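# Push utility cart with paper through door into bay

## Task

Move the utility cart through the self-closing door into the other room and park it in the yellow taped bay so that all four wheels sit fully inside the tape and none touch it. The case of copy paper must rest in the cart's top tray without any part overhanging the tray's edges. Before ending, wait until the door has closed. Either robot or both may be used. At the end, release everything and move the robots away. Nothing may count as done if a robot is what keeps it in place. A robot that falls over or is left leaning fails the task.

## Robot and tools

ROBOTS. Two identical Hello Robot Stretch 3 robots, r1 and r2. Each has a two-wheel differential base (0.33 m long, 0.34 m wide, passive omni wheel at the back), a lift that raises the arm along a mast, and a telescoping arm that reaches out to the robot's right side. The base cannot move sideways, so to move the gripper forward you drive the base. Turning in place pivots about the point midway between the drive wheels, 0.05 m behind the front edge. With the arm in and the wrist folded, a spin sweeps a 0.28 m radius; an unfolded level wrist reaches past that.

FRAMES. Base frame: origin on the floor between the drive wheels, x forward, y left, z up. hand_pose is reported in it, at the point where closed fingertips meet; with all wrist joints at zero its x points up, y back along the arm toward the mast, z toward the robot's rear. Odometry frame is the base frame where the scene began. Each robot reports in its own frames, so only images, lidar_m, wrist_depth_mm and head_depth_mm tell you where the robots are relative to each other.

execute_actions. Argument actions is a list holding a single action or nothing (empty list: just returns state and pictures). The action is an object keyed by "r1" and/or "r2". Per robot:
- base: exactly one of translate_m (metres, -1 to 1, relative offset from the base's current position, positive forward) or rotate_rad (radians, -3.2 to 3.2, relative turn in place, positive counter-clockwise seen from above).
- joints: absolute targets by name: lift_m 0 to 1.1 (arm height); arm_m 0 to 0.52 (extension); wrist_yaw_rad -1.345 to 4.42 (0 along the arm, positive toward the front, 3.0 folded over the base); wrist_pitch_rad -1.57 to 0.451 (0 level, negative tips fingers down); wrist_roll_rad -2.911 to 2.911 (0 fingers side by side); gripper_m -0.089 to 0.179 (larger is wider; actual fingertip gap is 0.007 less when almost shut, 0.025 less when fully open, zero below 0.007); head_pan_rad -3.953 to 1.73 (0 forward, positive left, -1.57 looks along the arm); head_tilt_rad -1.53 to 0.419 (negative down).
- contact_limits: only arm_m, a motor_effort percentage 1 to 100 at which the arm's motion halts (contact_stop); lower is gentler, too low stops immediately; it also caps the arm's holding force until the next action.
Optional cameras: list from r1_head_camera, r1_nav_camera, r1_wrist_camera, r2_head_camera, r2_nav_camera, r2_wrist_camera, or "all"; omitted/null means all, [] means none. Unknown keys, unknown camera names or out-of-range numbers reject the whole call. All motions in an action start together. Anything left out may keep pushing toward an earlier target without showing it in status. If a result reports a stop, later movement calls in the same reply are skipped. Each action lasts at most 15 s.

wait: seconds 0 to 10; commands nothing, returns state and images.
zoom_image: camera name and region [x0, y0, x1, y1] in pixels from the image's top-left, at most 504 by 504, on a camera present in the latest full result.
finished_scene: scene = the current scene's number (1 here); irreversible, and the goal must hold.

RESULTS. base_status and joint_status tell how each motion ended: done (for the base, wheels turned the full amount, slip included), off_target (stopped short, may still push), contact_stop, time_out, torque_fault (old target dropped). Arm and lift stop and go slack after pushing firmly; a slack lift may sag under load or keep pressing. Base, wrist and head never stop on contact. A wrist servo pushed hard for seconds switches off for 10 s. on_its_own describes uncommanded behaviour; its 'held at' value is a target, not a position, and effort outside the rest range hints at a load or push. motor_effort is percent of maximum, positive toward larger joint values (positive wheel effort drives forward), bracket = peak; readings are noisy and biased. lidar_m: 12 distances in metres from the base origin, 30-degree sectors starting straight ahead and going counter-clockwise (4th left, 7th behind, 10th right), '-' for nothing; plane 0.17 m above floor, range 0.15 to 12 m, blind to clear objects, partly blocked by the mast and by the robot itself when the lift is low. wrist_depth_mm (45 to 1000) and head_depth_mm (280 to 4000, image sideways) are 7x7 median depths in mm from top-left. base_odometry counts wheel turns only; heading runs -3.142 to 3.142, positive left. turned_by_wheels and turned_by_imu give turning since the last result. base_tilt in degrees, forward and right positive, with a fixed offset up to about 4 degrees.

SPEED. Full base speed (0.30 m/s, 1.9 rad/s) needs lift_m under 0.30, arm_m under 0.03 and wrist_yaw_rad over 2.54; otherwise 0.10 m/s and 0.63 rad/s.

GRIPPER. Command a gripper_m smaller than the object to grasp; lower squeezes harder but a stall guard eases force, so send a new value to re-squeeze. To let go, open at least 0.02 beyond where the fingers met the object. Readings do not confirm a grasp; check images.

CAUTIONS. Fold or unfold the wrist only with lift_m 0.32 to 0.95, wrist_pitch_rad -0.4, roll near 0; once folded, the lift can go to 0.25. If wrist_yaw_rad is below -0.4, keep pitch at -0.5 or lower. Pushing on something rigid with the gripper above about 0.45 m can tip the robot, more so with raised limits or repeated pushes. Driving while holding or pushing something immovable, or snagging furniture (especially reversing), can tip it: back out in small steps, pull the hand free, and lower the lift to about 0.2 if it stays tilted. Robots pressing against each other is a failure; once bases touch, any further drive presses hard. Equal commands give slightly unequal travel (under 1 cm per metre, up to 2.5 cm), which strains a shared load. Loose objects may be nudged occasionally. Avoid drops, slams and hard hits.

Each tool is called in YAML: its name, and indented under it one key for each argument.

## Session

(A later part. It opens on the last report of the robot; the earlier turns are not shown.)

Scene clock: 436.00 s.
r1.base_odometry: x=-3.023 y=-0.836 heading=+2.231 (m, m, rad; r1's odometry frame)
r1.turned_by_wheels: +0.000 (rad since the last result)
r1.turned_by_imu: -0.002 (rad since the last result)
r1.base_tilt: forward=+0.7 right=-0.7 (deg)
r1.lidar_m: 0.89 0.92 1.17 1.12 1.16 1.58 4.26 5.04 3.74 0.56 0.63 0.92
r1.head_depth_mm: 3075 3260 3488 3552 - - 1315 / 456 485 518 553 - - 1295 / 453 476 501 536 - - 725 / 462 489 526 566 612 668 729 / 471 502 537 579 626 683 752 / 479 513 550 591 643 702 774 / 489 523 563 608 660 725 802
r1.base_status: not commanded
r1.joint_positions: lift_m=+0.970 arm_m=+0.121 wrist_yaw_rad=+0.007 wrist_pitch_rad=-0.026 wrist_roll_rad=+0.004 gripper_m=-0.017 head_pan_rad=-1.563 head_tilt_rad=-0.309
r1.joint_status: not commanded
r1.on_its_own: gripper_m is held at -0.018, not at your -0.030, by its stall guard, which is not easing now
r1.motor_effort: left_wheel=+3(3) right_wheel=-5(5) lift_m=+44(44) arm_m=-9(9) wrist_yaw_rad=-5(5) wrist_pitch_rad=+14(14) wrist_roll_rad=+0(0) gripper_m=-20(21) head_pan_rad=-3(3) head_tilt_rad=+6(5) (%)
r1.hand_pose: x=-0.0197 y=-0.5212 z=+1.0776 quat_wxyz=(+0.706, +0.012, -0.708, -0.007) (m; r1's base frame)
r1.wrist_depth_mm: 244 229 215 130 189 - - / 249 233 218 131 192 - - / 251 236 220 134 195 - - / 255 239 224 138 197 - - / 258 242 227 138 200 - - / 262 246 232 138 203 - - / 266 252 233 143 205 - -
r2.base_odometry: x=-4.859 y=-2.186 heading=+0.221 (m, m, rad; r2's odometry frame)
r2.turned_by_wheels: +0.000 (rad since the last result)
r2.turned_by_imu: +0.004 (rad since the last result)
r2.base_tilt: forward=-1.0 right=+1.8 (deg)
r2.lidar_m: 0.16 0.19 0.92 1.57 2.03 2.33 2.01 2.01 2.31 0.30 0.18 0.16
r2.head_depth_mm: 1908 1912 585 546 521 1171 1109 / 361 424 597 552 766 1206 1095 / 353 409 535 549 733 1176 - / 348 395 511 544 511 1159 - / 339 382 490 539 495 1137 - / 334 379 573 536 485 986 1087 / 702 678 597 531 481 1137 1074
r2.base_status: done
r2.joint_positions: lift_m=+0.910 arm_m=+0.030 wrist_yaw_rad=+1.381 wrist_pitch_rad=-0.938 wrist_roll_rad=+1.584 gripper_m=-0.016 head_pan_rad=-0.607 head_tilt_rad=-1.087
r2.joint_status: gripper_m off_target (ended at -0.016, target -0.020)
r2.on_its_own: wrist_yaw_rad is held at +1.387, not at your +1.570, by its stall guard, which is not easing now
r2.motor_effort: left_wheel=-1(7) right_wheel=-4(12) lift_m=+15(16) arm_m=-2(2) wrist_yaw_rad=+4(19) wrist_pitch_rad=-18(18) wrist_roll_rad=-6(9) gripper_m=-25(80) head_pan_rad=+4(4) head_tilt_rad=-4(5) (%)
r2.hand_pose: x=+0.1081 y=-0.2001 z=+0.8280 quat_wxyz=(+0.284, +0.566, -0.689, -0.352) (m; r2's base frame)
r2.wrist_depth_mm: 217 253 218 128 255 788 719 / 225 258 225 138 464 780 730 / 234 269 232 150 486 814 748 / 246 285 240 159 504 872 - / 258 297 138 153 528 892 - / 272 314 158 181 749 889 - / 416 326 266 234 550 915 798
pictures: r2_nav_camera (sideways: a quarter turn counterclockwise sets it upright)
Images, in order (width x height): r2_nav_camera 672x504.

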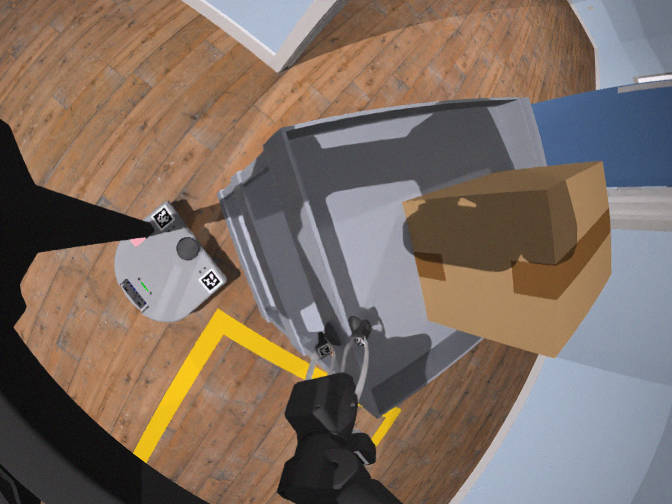

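execute_actions:
  actions:
    - {"r2":{"base":{"rotate_rad":0.25}}}
  cameras: []

execute_actions:
  actions:
    - {"r1":{"joints":{"gripper_m":0.12,"arm_m":0}},"r2":{"base":{"translate_m":-0.3},"joints":{"arm_m":0.2,"gripper_m":-0.03,"head_pan_rad":-1.2}}}
  cameras: []

execute_actions:
  actions:
    - {"r2":{"base":{"translate_m":-0.3},"joints":{"arm_m":0.36}}}
  cameras: ["r2_nav_camera"]

Scene clock: 447.07 s.
r1.base_odometry: x=-3.023 y=-0.836 heading=+2.231 (m, m, rad; r1's odometry frame)
r1.turned_by_wheels: +0.000 (rad since the last result)
r1.turned_by_imu: -0.001 (rad since the last result)
r1.base_tilt: forward=+0.7 right=-0.6 (deg)
r1.lidar_m: 0.89 0.92 1.16 1.12 1.16 1.58 4.28 5.04 3.75 0.57 0.63 0.92
r1.head_depth_mm: 3074 3294 3492 3552 - - 1316 / 456 485 519 552 - - 1303 / 453 477 501 536 - - 726 / 461 489 526 564 613 667 728 / 470 502 537 579 626 682 751 / 479 512 550 594 644 703 777 / 489 523 562 606 661 723 801
r1.base_status: not commanded
r1.joint_positions: lift_m=+0.970 arm_m=+0.121 wrist_yaw_rad=+0.007 wrist_pitch_rad=-0.026 wrist_roll_rad=+0.004 gripper_m=-0.017 head_pan_rad=-1.563 head_tilt_rad=-0.309
r1.joint_status: not commanded
r1.on_its_own: gripper_m is held at -0.018, not at your -0.030, by its stall guard, which is not easing now
r1.motor_effort: left_wheel=+3(3) right_wheel=-5(5) lift_m=+44(44) arm_m=-9(9) wrist_yaw_rad=-6(6) wrist_pitch_rad=+14(14) wrist_roll_rad=+0(0) gripper_m=-21(20) head_pan_rad=-2(2) head_tilt_rad=+5(5) (%)
r1.hand_pose: x=-0.0197 y=-0.5212 z=+1.0776 quat_wxyz=(+0.706, +0.012, -0.708, -0.007) (m; r1's base frame)
r1.wrist_depth_mm: 245 230 214 131 190 - - / 247 232 217 132 192 - - / 251 236 220 134 195 - - / 254 240 224 137 196 - - / 259 243 226 138 200 - - / 262 246 234 138 202 - - / 267 252 233 143 205 - -
r2.base_odometry: x=-4.859 y=-2.186 heading=+0.471 (m, m, rad; r2's odometry frame)
r2.turned_by_wheels: +0.250 (rad since the last result)
r2.turned_by_imu: +0.197 (rad since the last result)
r2.base_tilt: forward=-1.1 right=+1.7 (deg)
r2.lidar_m: 0.19 0.82 1.07 2.03 2.07 2.13 2.00 2.05 2.65 0.26 0.19 0.19
r2.head_depth_mm: 363 415 595 557 - 1176 1104 / 357 414 535 554 772 1187 1092 / 356 413 530 547 760 1166 - / 355 412 531 543 727 1163 - / 357 439 576 541 510 1149 - / 741 686 603 536 505 1145 1093 / 2033 669 576 525 502 1164 1071
r2.base_status: done
r2.joint_positions: lift_m=+0.910 arm_m=+0.030 wrist_yaw_rad=+1.328 wrist_pitch_rad=-0.959 wrist_roll_rad=+1.597 gripper_m=-0.012 head_pan_rad=-0.607 head_tilt_rad=-1.087
r2.joint_status: not commanded
r2.on_its_own: wrist_yaw_rad is held at +1.338, not at your +1.570, by its stall guard, which is not easing now; gripper_m is held at -0.014, not at your -0.020, by its stall guard, which is not easing now
r2.motor_effort: left_wheel=-5(16) right_wheel=+7(15) lift_m=+16(16) arm_m=-2(1) wrist_yaw_rad=+6(25) wrist_pitch_rad=-12(18) wrist_roll_rad=-11(12) gripper_m=-26(27) head_pan_rad=+4(3) head_tilt_rad=-4(4) (%)
r2.hand_pose: x=+0.1022 y=-0.2058 z=+0.8254 quat_wxyz=(+0.276, +0.542, -0.702, -0.370) (m; r2's base frame)
r2.wrist_depth_mm: 209 241 212 116 165 775 720 / 223 253 219 123 449 721 740 / 238 267 226 136 476 815 746 / 255 286 233 154 514 883 - / 275 306 134 160 729 909 - / 408 335 160 216 - 928 - / 372 320 187 498 - 916 850
pictures: none
No camera images: the call's "cameras" was empty. Leave "cameras" out to get every camera's image.

Scene clock: 451.23 s.
r1.base_odometry: x=-3.023 y=-0.836 heading=+2.230 (m, m, rad; r1's odometry frame)
r1.turned_by_wheels: +0.000 (rad since the last result)
r1.turned_by_imu: -0.001 (rad since the last result)
r1.base_tilt: forward=+0.7 right=-0.7 (deg)
r1.lidar_m: 0.89 0.92 1.17 1.12 1.16 1.58 4.26 5.04 3.73 3.58 1.20 0.92
r1.head_depth_mm: 3037 3268 3501 3531 2412 1824 - / 3093 3259 3520 3607 2514 - - / 3104 3288 3495 3664 2455 - - / 3075 3247 3470 3628 2551 1821 1438 / 3059 3278 3485 3641 2602 1826 1450 / 3089 3270 3446 3347 2257 1808 1461 / 2709 2649 1539 1580 1621 1654 1478
r1.base_status: not commanded
r1.joint_positions: lift_m=+0.970 arm_m=+0.000 wrist_yaw_rad=+0.002 wrist_pitch_rad=-0.024 wrist_roll_rad=+0.004 gripper_m=+0.120 head_pan_rad=-1.563 head_tilt_rad=-0.309
r1.joint_status: all done
r1.motor_effort: left_wheel=+2(4) right_wheel=-1(6) lift_m=+44(44) arm_m=-6(13) wrist_yaw_rad=-2(7) wrist_pitch_rad=+13(14) wrist_roll_rad=+0(0) gripper_m=+0(82) head_pan_rad=-2(2) head_tilt_rad=+5(5) (%)
r1.hand_pose: x=-0.0209 y=-0.4010 z=+1.0782 quat_wxyz=(+0.706, +0.009, -0.708, -0.008) (m; r1's base frame)
r1.wrist_depth_mm: 835 - - - - - - / 861 - - - - - - / 886 - - - - - - / 915 - - - - - - / 949 - - - - - - / 960 - - - - - - / 937 - - - - - -
r2.base_odometry: x=-5.126 y=-2.322 heading=+0.471 (m, m, rad; r2's odometry frame)
r2.turned_by_wheels: +0.000 (rad since the last result)
r2.turned_by_imu: +0.004 (rad since the last result)
r2.base_tilt: forward=-1.1 right=+1.7 (deg)
r2.lidar_m: 0.48 1.13 1.47 2.00 2.05 1.81 1.71 1.73 2.26 0.39 0.19 0.16
r2.head_depth_mm: 2240 2003 1621 1486 1335 1205 1104 / 2233 1896 1601 1474 1325 1201 1097 / 2196 662 650 1449 1317 1210 - / 2171 660 605 882 1253 1224 - / 2174 661 607 539 805 1151 1099 / 465 545 592 535 483 1150 1075 / 407 468 550 534 494 1171 1075
r2.base_status: done
r2.joint_positions: lift_m=+0.910 arm_m=+0.200 wrist_yaw_rad=+1.324 wrist_pitch_rad=-0.943 wrist_roll_rad=+1.557 gripper_m=-0.013 head_pan_rad=-1.193 head_tilt_rad=-1.087
r2.joint_status: gripper_m off_target (ended at -0.013, target -0.030); the others done
r2.on_its_own: wrist_yaw_rad is held at +1.338, not at your +1.570, by its stall guard, which is not easing now; gripper_m is held at -0.014, not at your -0.030, by its stall guard, which is not easing now
r2.motor_effort: left_wheel=-1(9) right_wheel=-3(19) lift_m=+16(16) arm_m=-1(12) wrist_yaw_rad=+8(17) wrist_pitch_rad=-16(20) wrist_roll_rad=+5(12) gripper_m=-25(99) head_pan_rad=-4(43) head_tilt_rad=-4(5) (%)
r2.hand_pose: x=+0.1055 y=-0.3770 z=+0.8274 quat_wxyz=(+0.285, +0.550, -0.701, -0.354) (m; r2's base frame)
r2.wrist_depth_mm: 322 272 219 165 339 816 722 / 244 267 224 169 484 822 738 / 240 271 231 173 487 815 741 / 244 281 236 175 505 848 772 / 246 287 137 159 517 858 765 / 252 290 200 173 507 895 - / 255 312 261 189 538 934 -
pictures: none
No camera images: the call's "cameras" was empty. Leave "cameras" out to get every camera's image.

Scene clock: 455.23 s.
r1.base_odometry: x=-3.023 y=-0.836 heading=+2.230 (m, m, rad; r1's odometry frame)
r1.turned_by_wheels: +0.000 (rad since the last result)
r1.turned_by_imu: -0.001 (rad since the last result)
r1.base_tilt: forward=+0.7 right=-0.7 (deg)
r1.lidar_m: 0.89 0.92 1.17 1.12 1.16 1.58 4.29 5.05 3.75 3.58 1.27 0.92
r1.head_depth_mm: 3097 3248 3425 3519 2407 1814 - / 3084 3273 3507 3638 2518 - - / 3124 3257 3509 3582 2472 - - / 3064 3275 3488 3632 2554 1803 1441 / 3077 3250 3495 3593 2597 1813 1453 / 3117 3275 3430 3329 2520 1852 1461 / 2709 2679 2549 2466 2312 1862 1458
r1.base_status: not commanded
r1.joint_positions: lift_m=+0.970 arm_m=+0.000 wrist_yaw_rad=+0.002 wrist_pitch_rad=-0.024 wrist_roll_rad=+0.004 gripper_m=+0.120 head_pan_rad=-1.563 head_tilt_rad=-0.309
r1.joint_status: not commanded
r1.motor_effort: left_wheel=+2(2) right_wheel=-1(1) lift_m=+44(45) arm_m=-6(6) wrist_yaw_rad=-1(2) wrist_pitch_rad=+13(13) wrist_roll_rad=+0(0) gripper_m=+0(0) head_pan_rad=-2(2) head_tilt_rad=+5(5) (%)
r1.hand_pose: x=-0.0209 y=-0.4010 z=+1.0782 quat_wxyz=(+0.706, +0.009, -0.708, -0.008) (m; r1's base frame)
r1.wrist_depth_mm: - - - - - - - / - - - - - - - / - - - - - - - / - - - - - - - / - - - - - - - / - - - - - - - / - - - - - - -
r2.base_odometry: x=-5.393 y=-2.458 heading=+0.471 (m, m, rad; r2's odometry frame)
r2.turned_by_wheels: +0.000 (rad since the last result)
r2.turned_by_imu: +0.008 (rad since the last result)
r2.base_tilt: forward=-1.1 right=+1.7 (deg)
r2.lidar_m: 0.56 1.43 1.87 1.99 2.03 1.50 1.41 1.44 1.88 0.24 0.24 0.30
r2.head_depth_mm: 2328 1838 1664 1484 1331 1200 1106 / 2220 1903 1654 1464 1328 1204 1098 / 2179 713 1560 1441 1308 1218 - / 2179 696 611 545 855 1219 - / 695 666 605 548 852 1182 1097 / 457 517 584 553 1086 1179 1078 / 388 478 579 557 1127 1168 1070
r2.base_status: done
r2.joint_positions: lift_m=+0.910 arm_m=+0.360 wrist_yaw_rad=+1.381 wrist_pitch_rad=-0.953 wrist_roll_rad=+1.535 gripper_m=-0.009 head_pan_rad=-1.193 head_tilt_rad=-1.087
r2.joint_status: all done
r2.on_its_own: wrist_yaw_rad is held at +1.388, not at your +1.570, by its stall guard, which is not easing now; gripper_m is held at -0.011, not at your -0.030, by its stall guard, which is not easing now
r2.motor_effort: left_wheel=+7(24) right_wheel=-8(26) lift_m=+16(16) arm_m=+0(16) wrist_yaw_rad=+3(29) wrist_pitch_rad=-13(23) wrist_roll_rad=+14(14) gripper_m=-27(29) head_pan_rad=-4(5) head_tilt_rad=-5(5) (%)
r2.hand_pose: x=+0.1048 y=-0.5293 z=+0.8261 quat_wxyz=(+0.305, +0.572, -0.680, -0.344) (m; r2's base frame)
r2.wrist_depth_mm: 231 244 149 246 924 814 742 / 301 274 149 323 488 826 749 / 339 281 150 198 502 835 737 / 250 279 151 187 504 824 751 / 246 281 140 162 500 840 770 / 242 279 241 164 499 775 778 / 237 290 256 168 535 472 -
pictures: r2_nav_camera (sideways: a quarter turn counterclockwise sets it upright)
Images, in order (width x height): r2_nav_camera 672x504.

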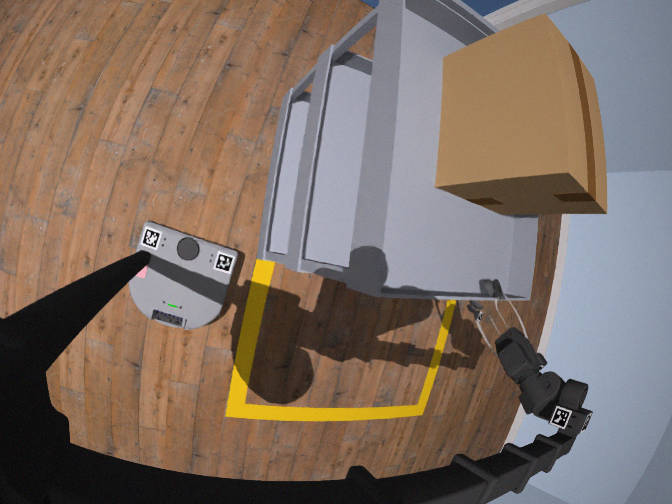

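execute_actions:
  actions:
    - {"r2":{"base":{"translate_m":-0.42},"joints":{"arm_m":0.45,"gripper_m":-0.02}}}
  cameras: []

execute_actions:
  actions:
    - {"r2":{"joints":{"gripper_m":0.1,"lift_m":1.05}}}
  cameras: []

execute_actions:
  actions:
    - {"r2":{"joints":{"arm_m":0,"wrist_yaw_rad":1.57,"head_pan_rad":-0.9}}}
  cameras: ["r2_nav_camera","r2_head_camera"]

Scene clock: 472.07 s.
r1.base_odometry: x=-3.023 y=-0.836 heading=+2.230 (m, m, rad; r1's odometry frame)
r1.turned_by_wheels: +0.000 (rad since the last result)
r1.turned_by_imu: -0.002 (rad since the last result)
r1.base_tilt: forward=+0.6 right=-0.7 (deg)
r1.lidar_m: 0.89 0.92 1.17 1.12 1.16 1.58 4.25 5.01 3.73 3.59 1.27 0.92
r1.head_depth_mm: 3088 3262 3471 3509 2415 1831 - / 3106 3247 3491 3581 2510 - - / 3083 3236 3469 3586 2466 - - / 3085 3269 3459 3650 2545 1809 1448 / 3067 3249 3450 3567 2590 1827 1456 / 3120 3247 3435 3339 2532 1847 1461 / 2722 2622 2554 2499 2280 1853 1473
r1.base_status: not commanded
r1.joint_positions: lift_m=+0.970 arm_m=+0.000 wrist_yaw_rad=+0.002 wrist_pitch_rad=-0.024 wrist_roll_rad=+0.004 gripper_m=+0.120 head_pan_rad=-1.563 head_tilt_rad=-0.309
r1.joint_status: not commanded
r1.motor_effort: left_wheel=+2(2) right_wheel=-1(1) lift_m=+44(45) arm_m=-6(6) wrist_yaw_rad=-2(1) wrist_pitch_rad=+13(13) wrist_roll_rad=+0(0) gripper_m=+1(0) head_pan_rad=-4(3) head_tilt_rad=+5(5) (%)
r1.hand_pose: x=-0.0209 y=-0.4010 z=+1.0782 quat_wxyz=(+0.706, +0.009, -0.708, -0.008) (m; r1's base frame)
r1.wrist_depth_mm: - - - - - - - / - - - - - - - / - - - - - - - / - - - - - - - / - - - - - - - / - - - - - - - / - - - - - - -
r2.base_odometry: x=-5.767 y=-2.649 heading=+0.471 (m, m, rad; r2's odometry frame)
r2.turned_by_wheels: +0.000 (rad since the last result)
r2.turned_by_imu: +0.041 (rad since the last result)
r2.base_tilt: forward=-1.1 right=+1.7 (deg)
r2.lidar_m: 0.61 1.87 2.07 1.97 1.46 1.05 1.00 1.03 1.38 0.32 0.32 0.37
r2.head_depth_mm: 2362 1925 1664 1476 1331 1210 1110 / 2245 1869 1640 1468 1323 1201 1100 / 764 701 613 639 1299 1208 - / 761 697 611 883 1148 1217 - / 560 646 606 880 1180 1180 1100 / 441 543 601 873 1166 1164 1077 / 448 554 596 877 1233 1170 1066
r2.base_status: done
r2.joint_positions: lift_m=+0.910 arm_m=+0.450 wrist_yaw_rad=+1.389 wrist_pitch_rad=-0.960 wrist_roll_rad=+1.524 gripper_m=-0.006 head_pan_rad=-1.193 head_tilt_rad=-1.087
r2.joint_status: gripper_m off_target (ended at -0.006, target -0.020); the others done
r2.on_its_own: wrist_yaw_rad is held at +1.388, not at your +1.570, by its stall guard, which is not easing now; gripper_m is held at -0.007, not at your -0.020, by its stall guard, which is not easing now
r2.motor_effort: left_wheel=+6(27) right_wheel=-6(29) lift_m=+16(16) arm_m=+1(15) wrist_yaw_rad=-1(38) wrist_pitch_rad=-12(21) wrist_roll_rad=+19(19) gripper_m=-26(77) head_pan_rad=-4(4) head_tilt_rad=-5(5) (%)
r2.hand_pose: x=+0.1035 y=-0.6179 z=+0.8252 quat_wxyz=(+0.312, +0.576, -0.674, -0.341) (m; r2's base frame)
r2.wrist_depth_mm: 220 224 159 273 922 813 726 / 264 265 154 346 507 830 744 / 340 281 152 209 503 832 741 / 258 280 151 187 505 840 774 / 248 281 138 163 496 824 752 / 242 277 239 162 494 774 790 / 232 284 251 158 528 482 787
pictures: none
No camera images: the call's "cameras" was empty. Leave "cameras" out to get every camera's image.

Scene clock: 475.50 s.
r1.base_odometry: x=-3.023 y=-0.836 heading=+2.230 (m, m, rad; r1's odometry frame)
r1.turned_by_wheels: +0.000 (rad since the last result)
r1.turned_by_imu: -0.001 (rad since the last result)
r1.base_tilt: forward=+0.7 right=-0.7 (deg)
r1.lidar_m: 0.89 0.92 1.17 1.12 1.16 1.58 4.25 5.06 3.74 3.59 1.27 0.92
r1.head_depth_mm: 3039 3279 3468 3555 2414 1828 - / 3075 3279 3483 3594 2507 - - / 3107 3239 3511 3632 2499 - - / 3071 3273 3497 3610 2570 1823 1435 / 3061 3326 3456 3648 2592 1829 1449 / 3094 3262 3422 3399 2490 1846 1458 / 2720 2639 2556 2501 2298 1873 1468
r1.base_status: not commanded
r1.joint_positions: lift_m=+0.970 arm_m=+0.000 wrist_yaw_rad=+0.002 wrist_pitch_rad=-0.024 wrist_roll_rad=+0.004 gripper_m=+0.120 head_pan_rad=-1.563 head_tilt_rad=-0.309
r1.joint_status: not commanded
r1.motor_effort: left_wheel=+2(2) right_wheel=-2(1) lift_m=+44(45) arm_m=-6(6) wrist_yaw_rad=-2(2) wrist_pitch_rad=+13(13) wrist_roll_rad=+0(0) gripper_m=+1(0) head_pan_rad=-4(3) head_tilt_rad=+5(5) (%)
r1.hand_pose: x=-0.0209 y=-0.4010 z=+1.0782 quat_wxyz=(+0.706, +0.009, -0.708, -0.008) (m; r1's base frame)
r1.wrist_depth_mm: - - - - - - - / - - - - - - - / - - - - - - - / - - - - - - - / - - - - - - - / - - - - - - - / - - - - - - -
r2.base_odometry: x=-5.767 y=-2.649 heading=+0.471 (m, m, rad; r2's odometry frame)
r2.turned_by_wheels: +0.000 (rad since the last result)
r2.turned_by_imu: +0.000 (rad since the last result)
r2.base_tilt: forward=-1.1 right=+1.7 (deg)
r2.lidar_m: 1.81 1.87 2.06 1.97 1.46 1.05 1.00 1.03 1.39 0.32 0.32 0.36
r2.head_depth_mm: 2311 1885 1672 1477 1333 1205 1111 / 2207 1822 1617 1446 1321 1203 1097 / 766 704 617 628 1281 1214 - / 757 697 611 870 1153 1221 - / 493 589 605 877 1162 1188 1102 / 435 537 602 869 1168 1166 1072 / 444 548 596 876 1182 1164 1073
r2.base_status: not commanded
r2.joint_positions: lift_m=+1.049 arm_m=+0.450 wrist_yaw_rad=+1.390 wrist_pitch_rad=-1.004 wrist_roll_rad=+1.567 gripper_m=+0.100 head_pan_rad=-1.194 head_tilt_rad=-1.088
r2.joint_status: all done
r2.on_its_own: wrist_yaw_rad is held at +1.388, not at your +1.570, by its stall guard, which is not easing now
r2.motor_effort: left_wheel=-2(28) right_wheel=+0(23) lift_m=+35(51) arm_m=+1(0) wrist_yaw_rad=-2(3) wrist_pitch_rad=+1(12) wrist_roll_rad=+1(18) gripper_m=+0(87) head_pan_rad=-3(4) head_tilt_rad=-4(5) (%)
r2.hand_pose: x=+0.0936 y=-0.6161 z=+0.9588 quat_wxyz=(+0.310, +0.562, -0.673, -0.369) (m; r2's base frame)
r2.wrist_depth_mm: - - - 291 - 923 820 / - - 358 329 622 946 859 / - 446 395 339 611 957 870 / 257 303 384 348 549 960 875 / 243 273 390 355 327 955 897 / 231 285 367 368 325 996 914 / 235 269 343 376 313 - 908
pictures: none
No camera images: the call's "cameras" was empty. Leave "cameras" out to get every camera's image.

Scene clock: 480.00 s.
r1.base_odometry: x=-3.023 y=-0.836 heading=+2.230 (m, m, rad; r1's odometry frame)
r1.turned_by_wheels: +0.000 (rad since the last result)
r1.turned_by_imu: -0.001 (rad since the last result)
r1.base_tilt: forward=+0.6 right=-0.7 (deg)
r1.lidar_m: 0.89 0.92 1.17 1.12 1.16 1.58 4.28 5.04 3.75 3.55 1.27 0.92
r1.head_depth_mm: 3085 3267 3456 3538 2401 1830 - / 3059 3289 3510 3611 2516 - - / 3089 3258 3499 3629 2466 - - / 3119 3269 3487 3575 2550 1812 1442 / 3072 3260 3484 3612 2580 1836 1458 / 3062 3267 3416 3358 2485 1850 1455 / 2692 2654 2562 2480 2281 1861 1470
r1.base_status: not commanded
r1.joint_positions: lift_m=+0.970 arm_m=+0.000 wrist_yaw_rad=+0.002 wrist_pitch_rad=-0.024 wrist_roll_rad=+0.004 gripper_m=+0.120 head_pan_rad=-1.563 head_tilt_rad=-0.309
r1.joint_status: not commanded
r1.motor_effort: left_wheel=+2(2) right_wheel=-1(1) lift_m=+44(45) arm_m=-6(6) wrist_yaw_rad=-1(1) wrist_pitch_rad=+13(13) wrist_roll_rad=+0(0) gripper_m=-1(0) head_pan_rad=-3(3) head_tilt_rad=+5(5) (%)
r1.hand_pose: x=-0.0209 y=-0.4010 z=+1.0782 quat_wxyz=(+0.706, +0.009, -0.708, -0.008) (m; r1's base frame)
r1.wrist_depth_mm: - - - - - - - / - - - - - - - / - - - - - - - / - - - - - - - / - - - - - - - / - - - - - - - / - - - - - - -
r2.base_odometry: x=-5.767 y=-2.649 heading=+0.471 (m, m, rad; r2's odometry frame)
r2.turned_by_wheels: +0.000 (rad since the last result)
r2.turned_by_imu: +0.001 (rad since the last result)
r2.base_tilt: forward=-1.0 right=+1.7 (deg)
r2.lidar_m: 1.80 1.87 2.07 1.97 1.46 1.04 1.00 1.03 1.38 0.32 0.32 0.36
r2.head_depth_mm: 2254 718 626 - - 1189 1102 / 563 698 621 - 1268 1197 1105 / 434 547 614 877 865 1200 - / 458 557 610 879 1156 1214 - / 483 595 605 889 1242 1181 - / 511 638 611 925 1265 1173 1082 / 544 663 628 934 1289 1163 1070
r2.base_status: not commanded
r2.joint_positions: lift_m=+1.049 arm_m=+0.001 wrist_yaw_rad=+1.569 wrist_pitch_rad=-1.004 wrist_roll_rad=+1.567 gripper_m=+0.100 head_pan_rad=-0.907 head_tilt_rad=-1.088
r2.joint_status: all done
r2.motor_effort: left_wheel=-2(2) right_wheel=+0(0) lift_m=+35(35) arm_m=-5(6) wrist_yaw_rad=+1(5) wrist_pitch_rad=+1(1) wrist_roll_rad=+1(1) gripper_m=+0(1) head_pan_rad=+3(29) head_tilt_rad=-5(4) (%)
r2.hand_pose: x=+0.0956 y=-0.1463 z=+0.9588 quat_wxyz=(+0.342, +0.619, -0.620, -0.340) (m; r2's base frame)
r2.wrist_depth_mm: 487 448 326 317 579 528 829 / 485 434 767 683 882 921 855 / - - - - - 962 856 / - - - - - - - / - - - - - - - / - - - - - - 915 / - - - - - - 931
pictures: r2_head_camera (sideways: a quarter turn clockwise sets it upright), r2_nav_camera (sideways: a quarter turn counterclockwise sets it upright)
Images, in order (width x height): r2_head_camera 896x504, r2_nav_camera 672x504.

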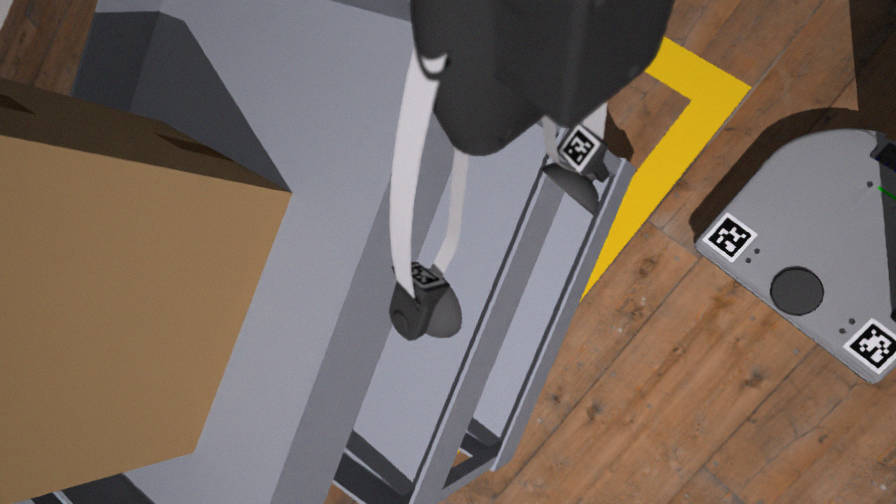

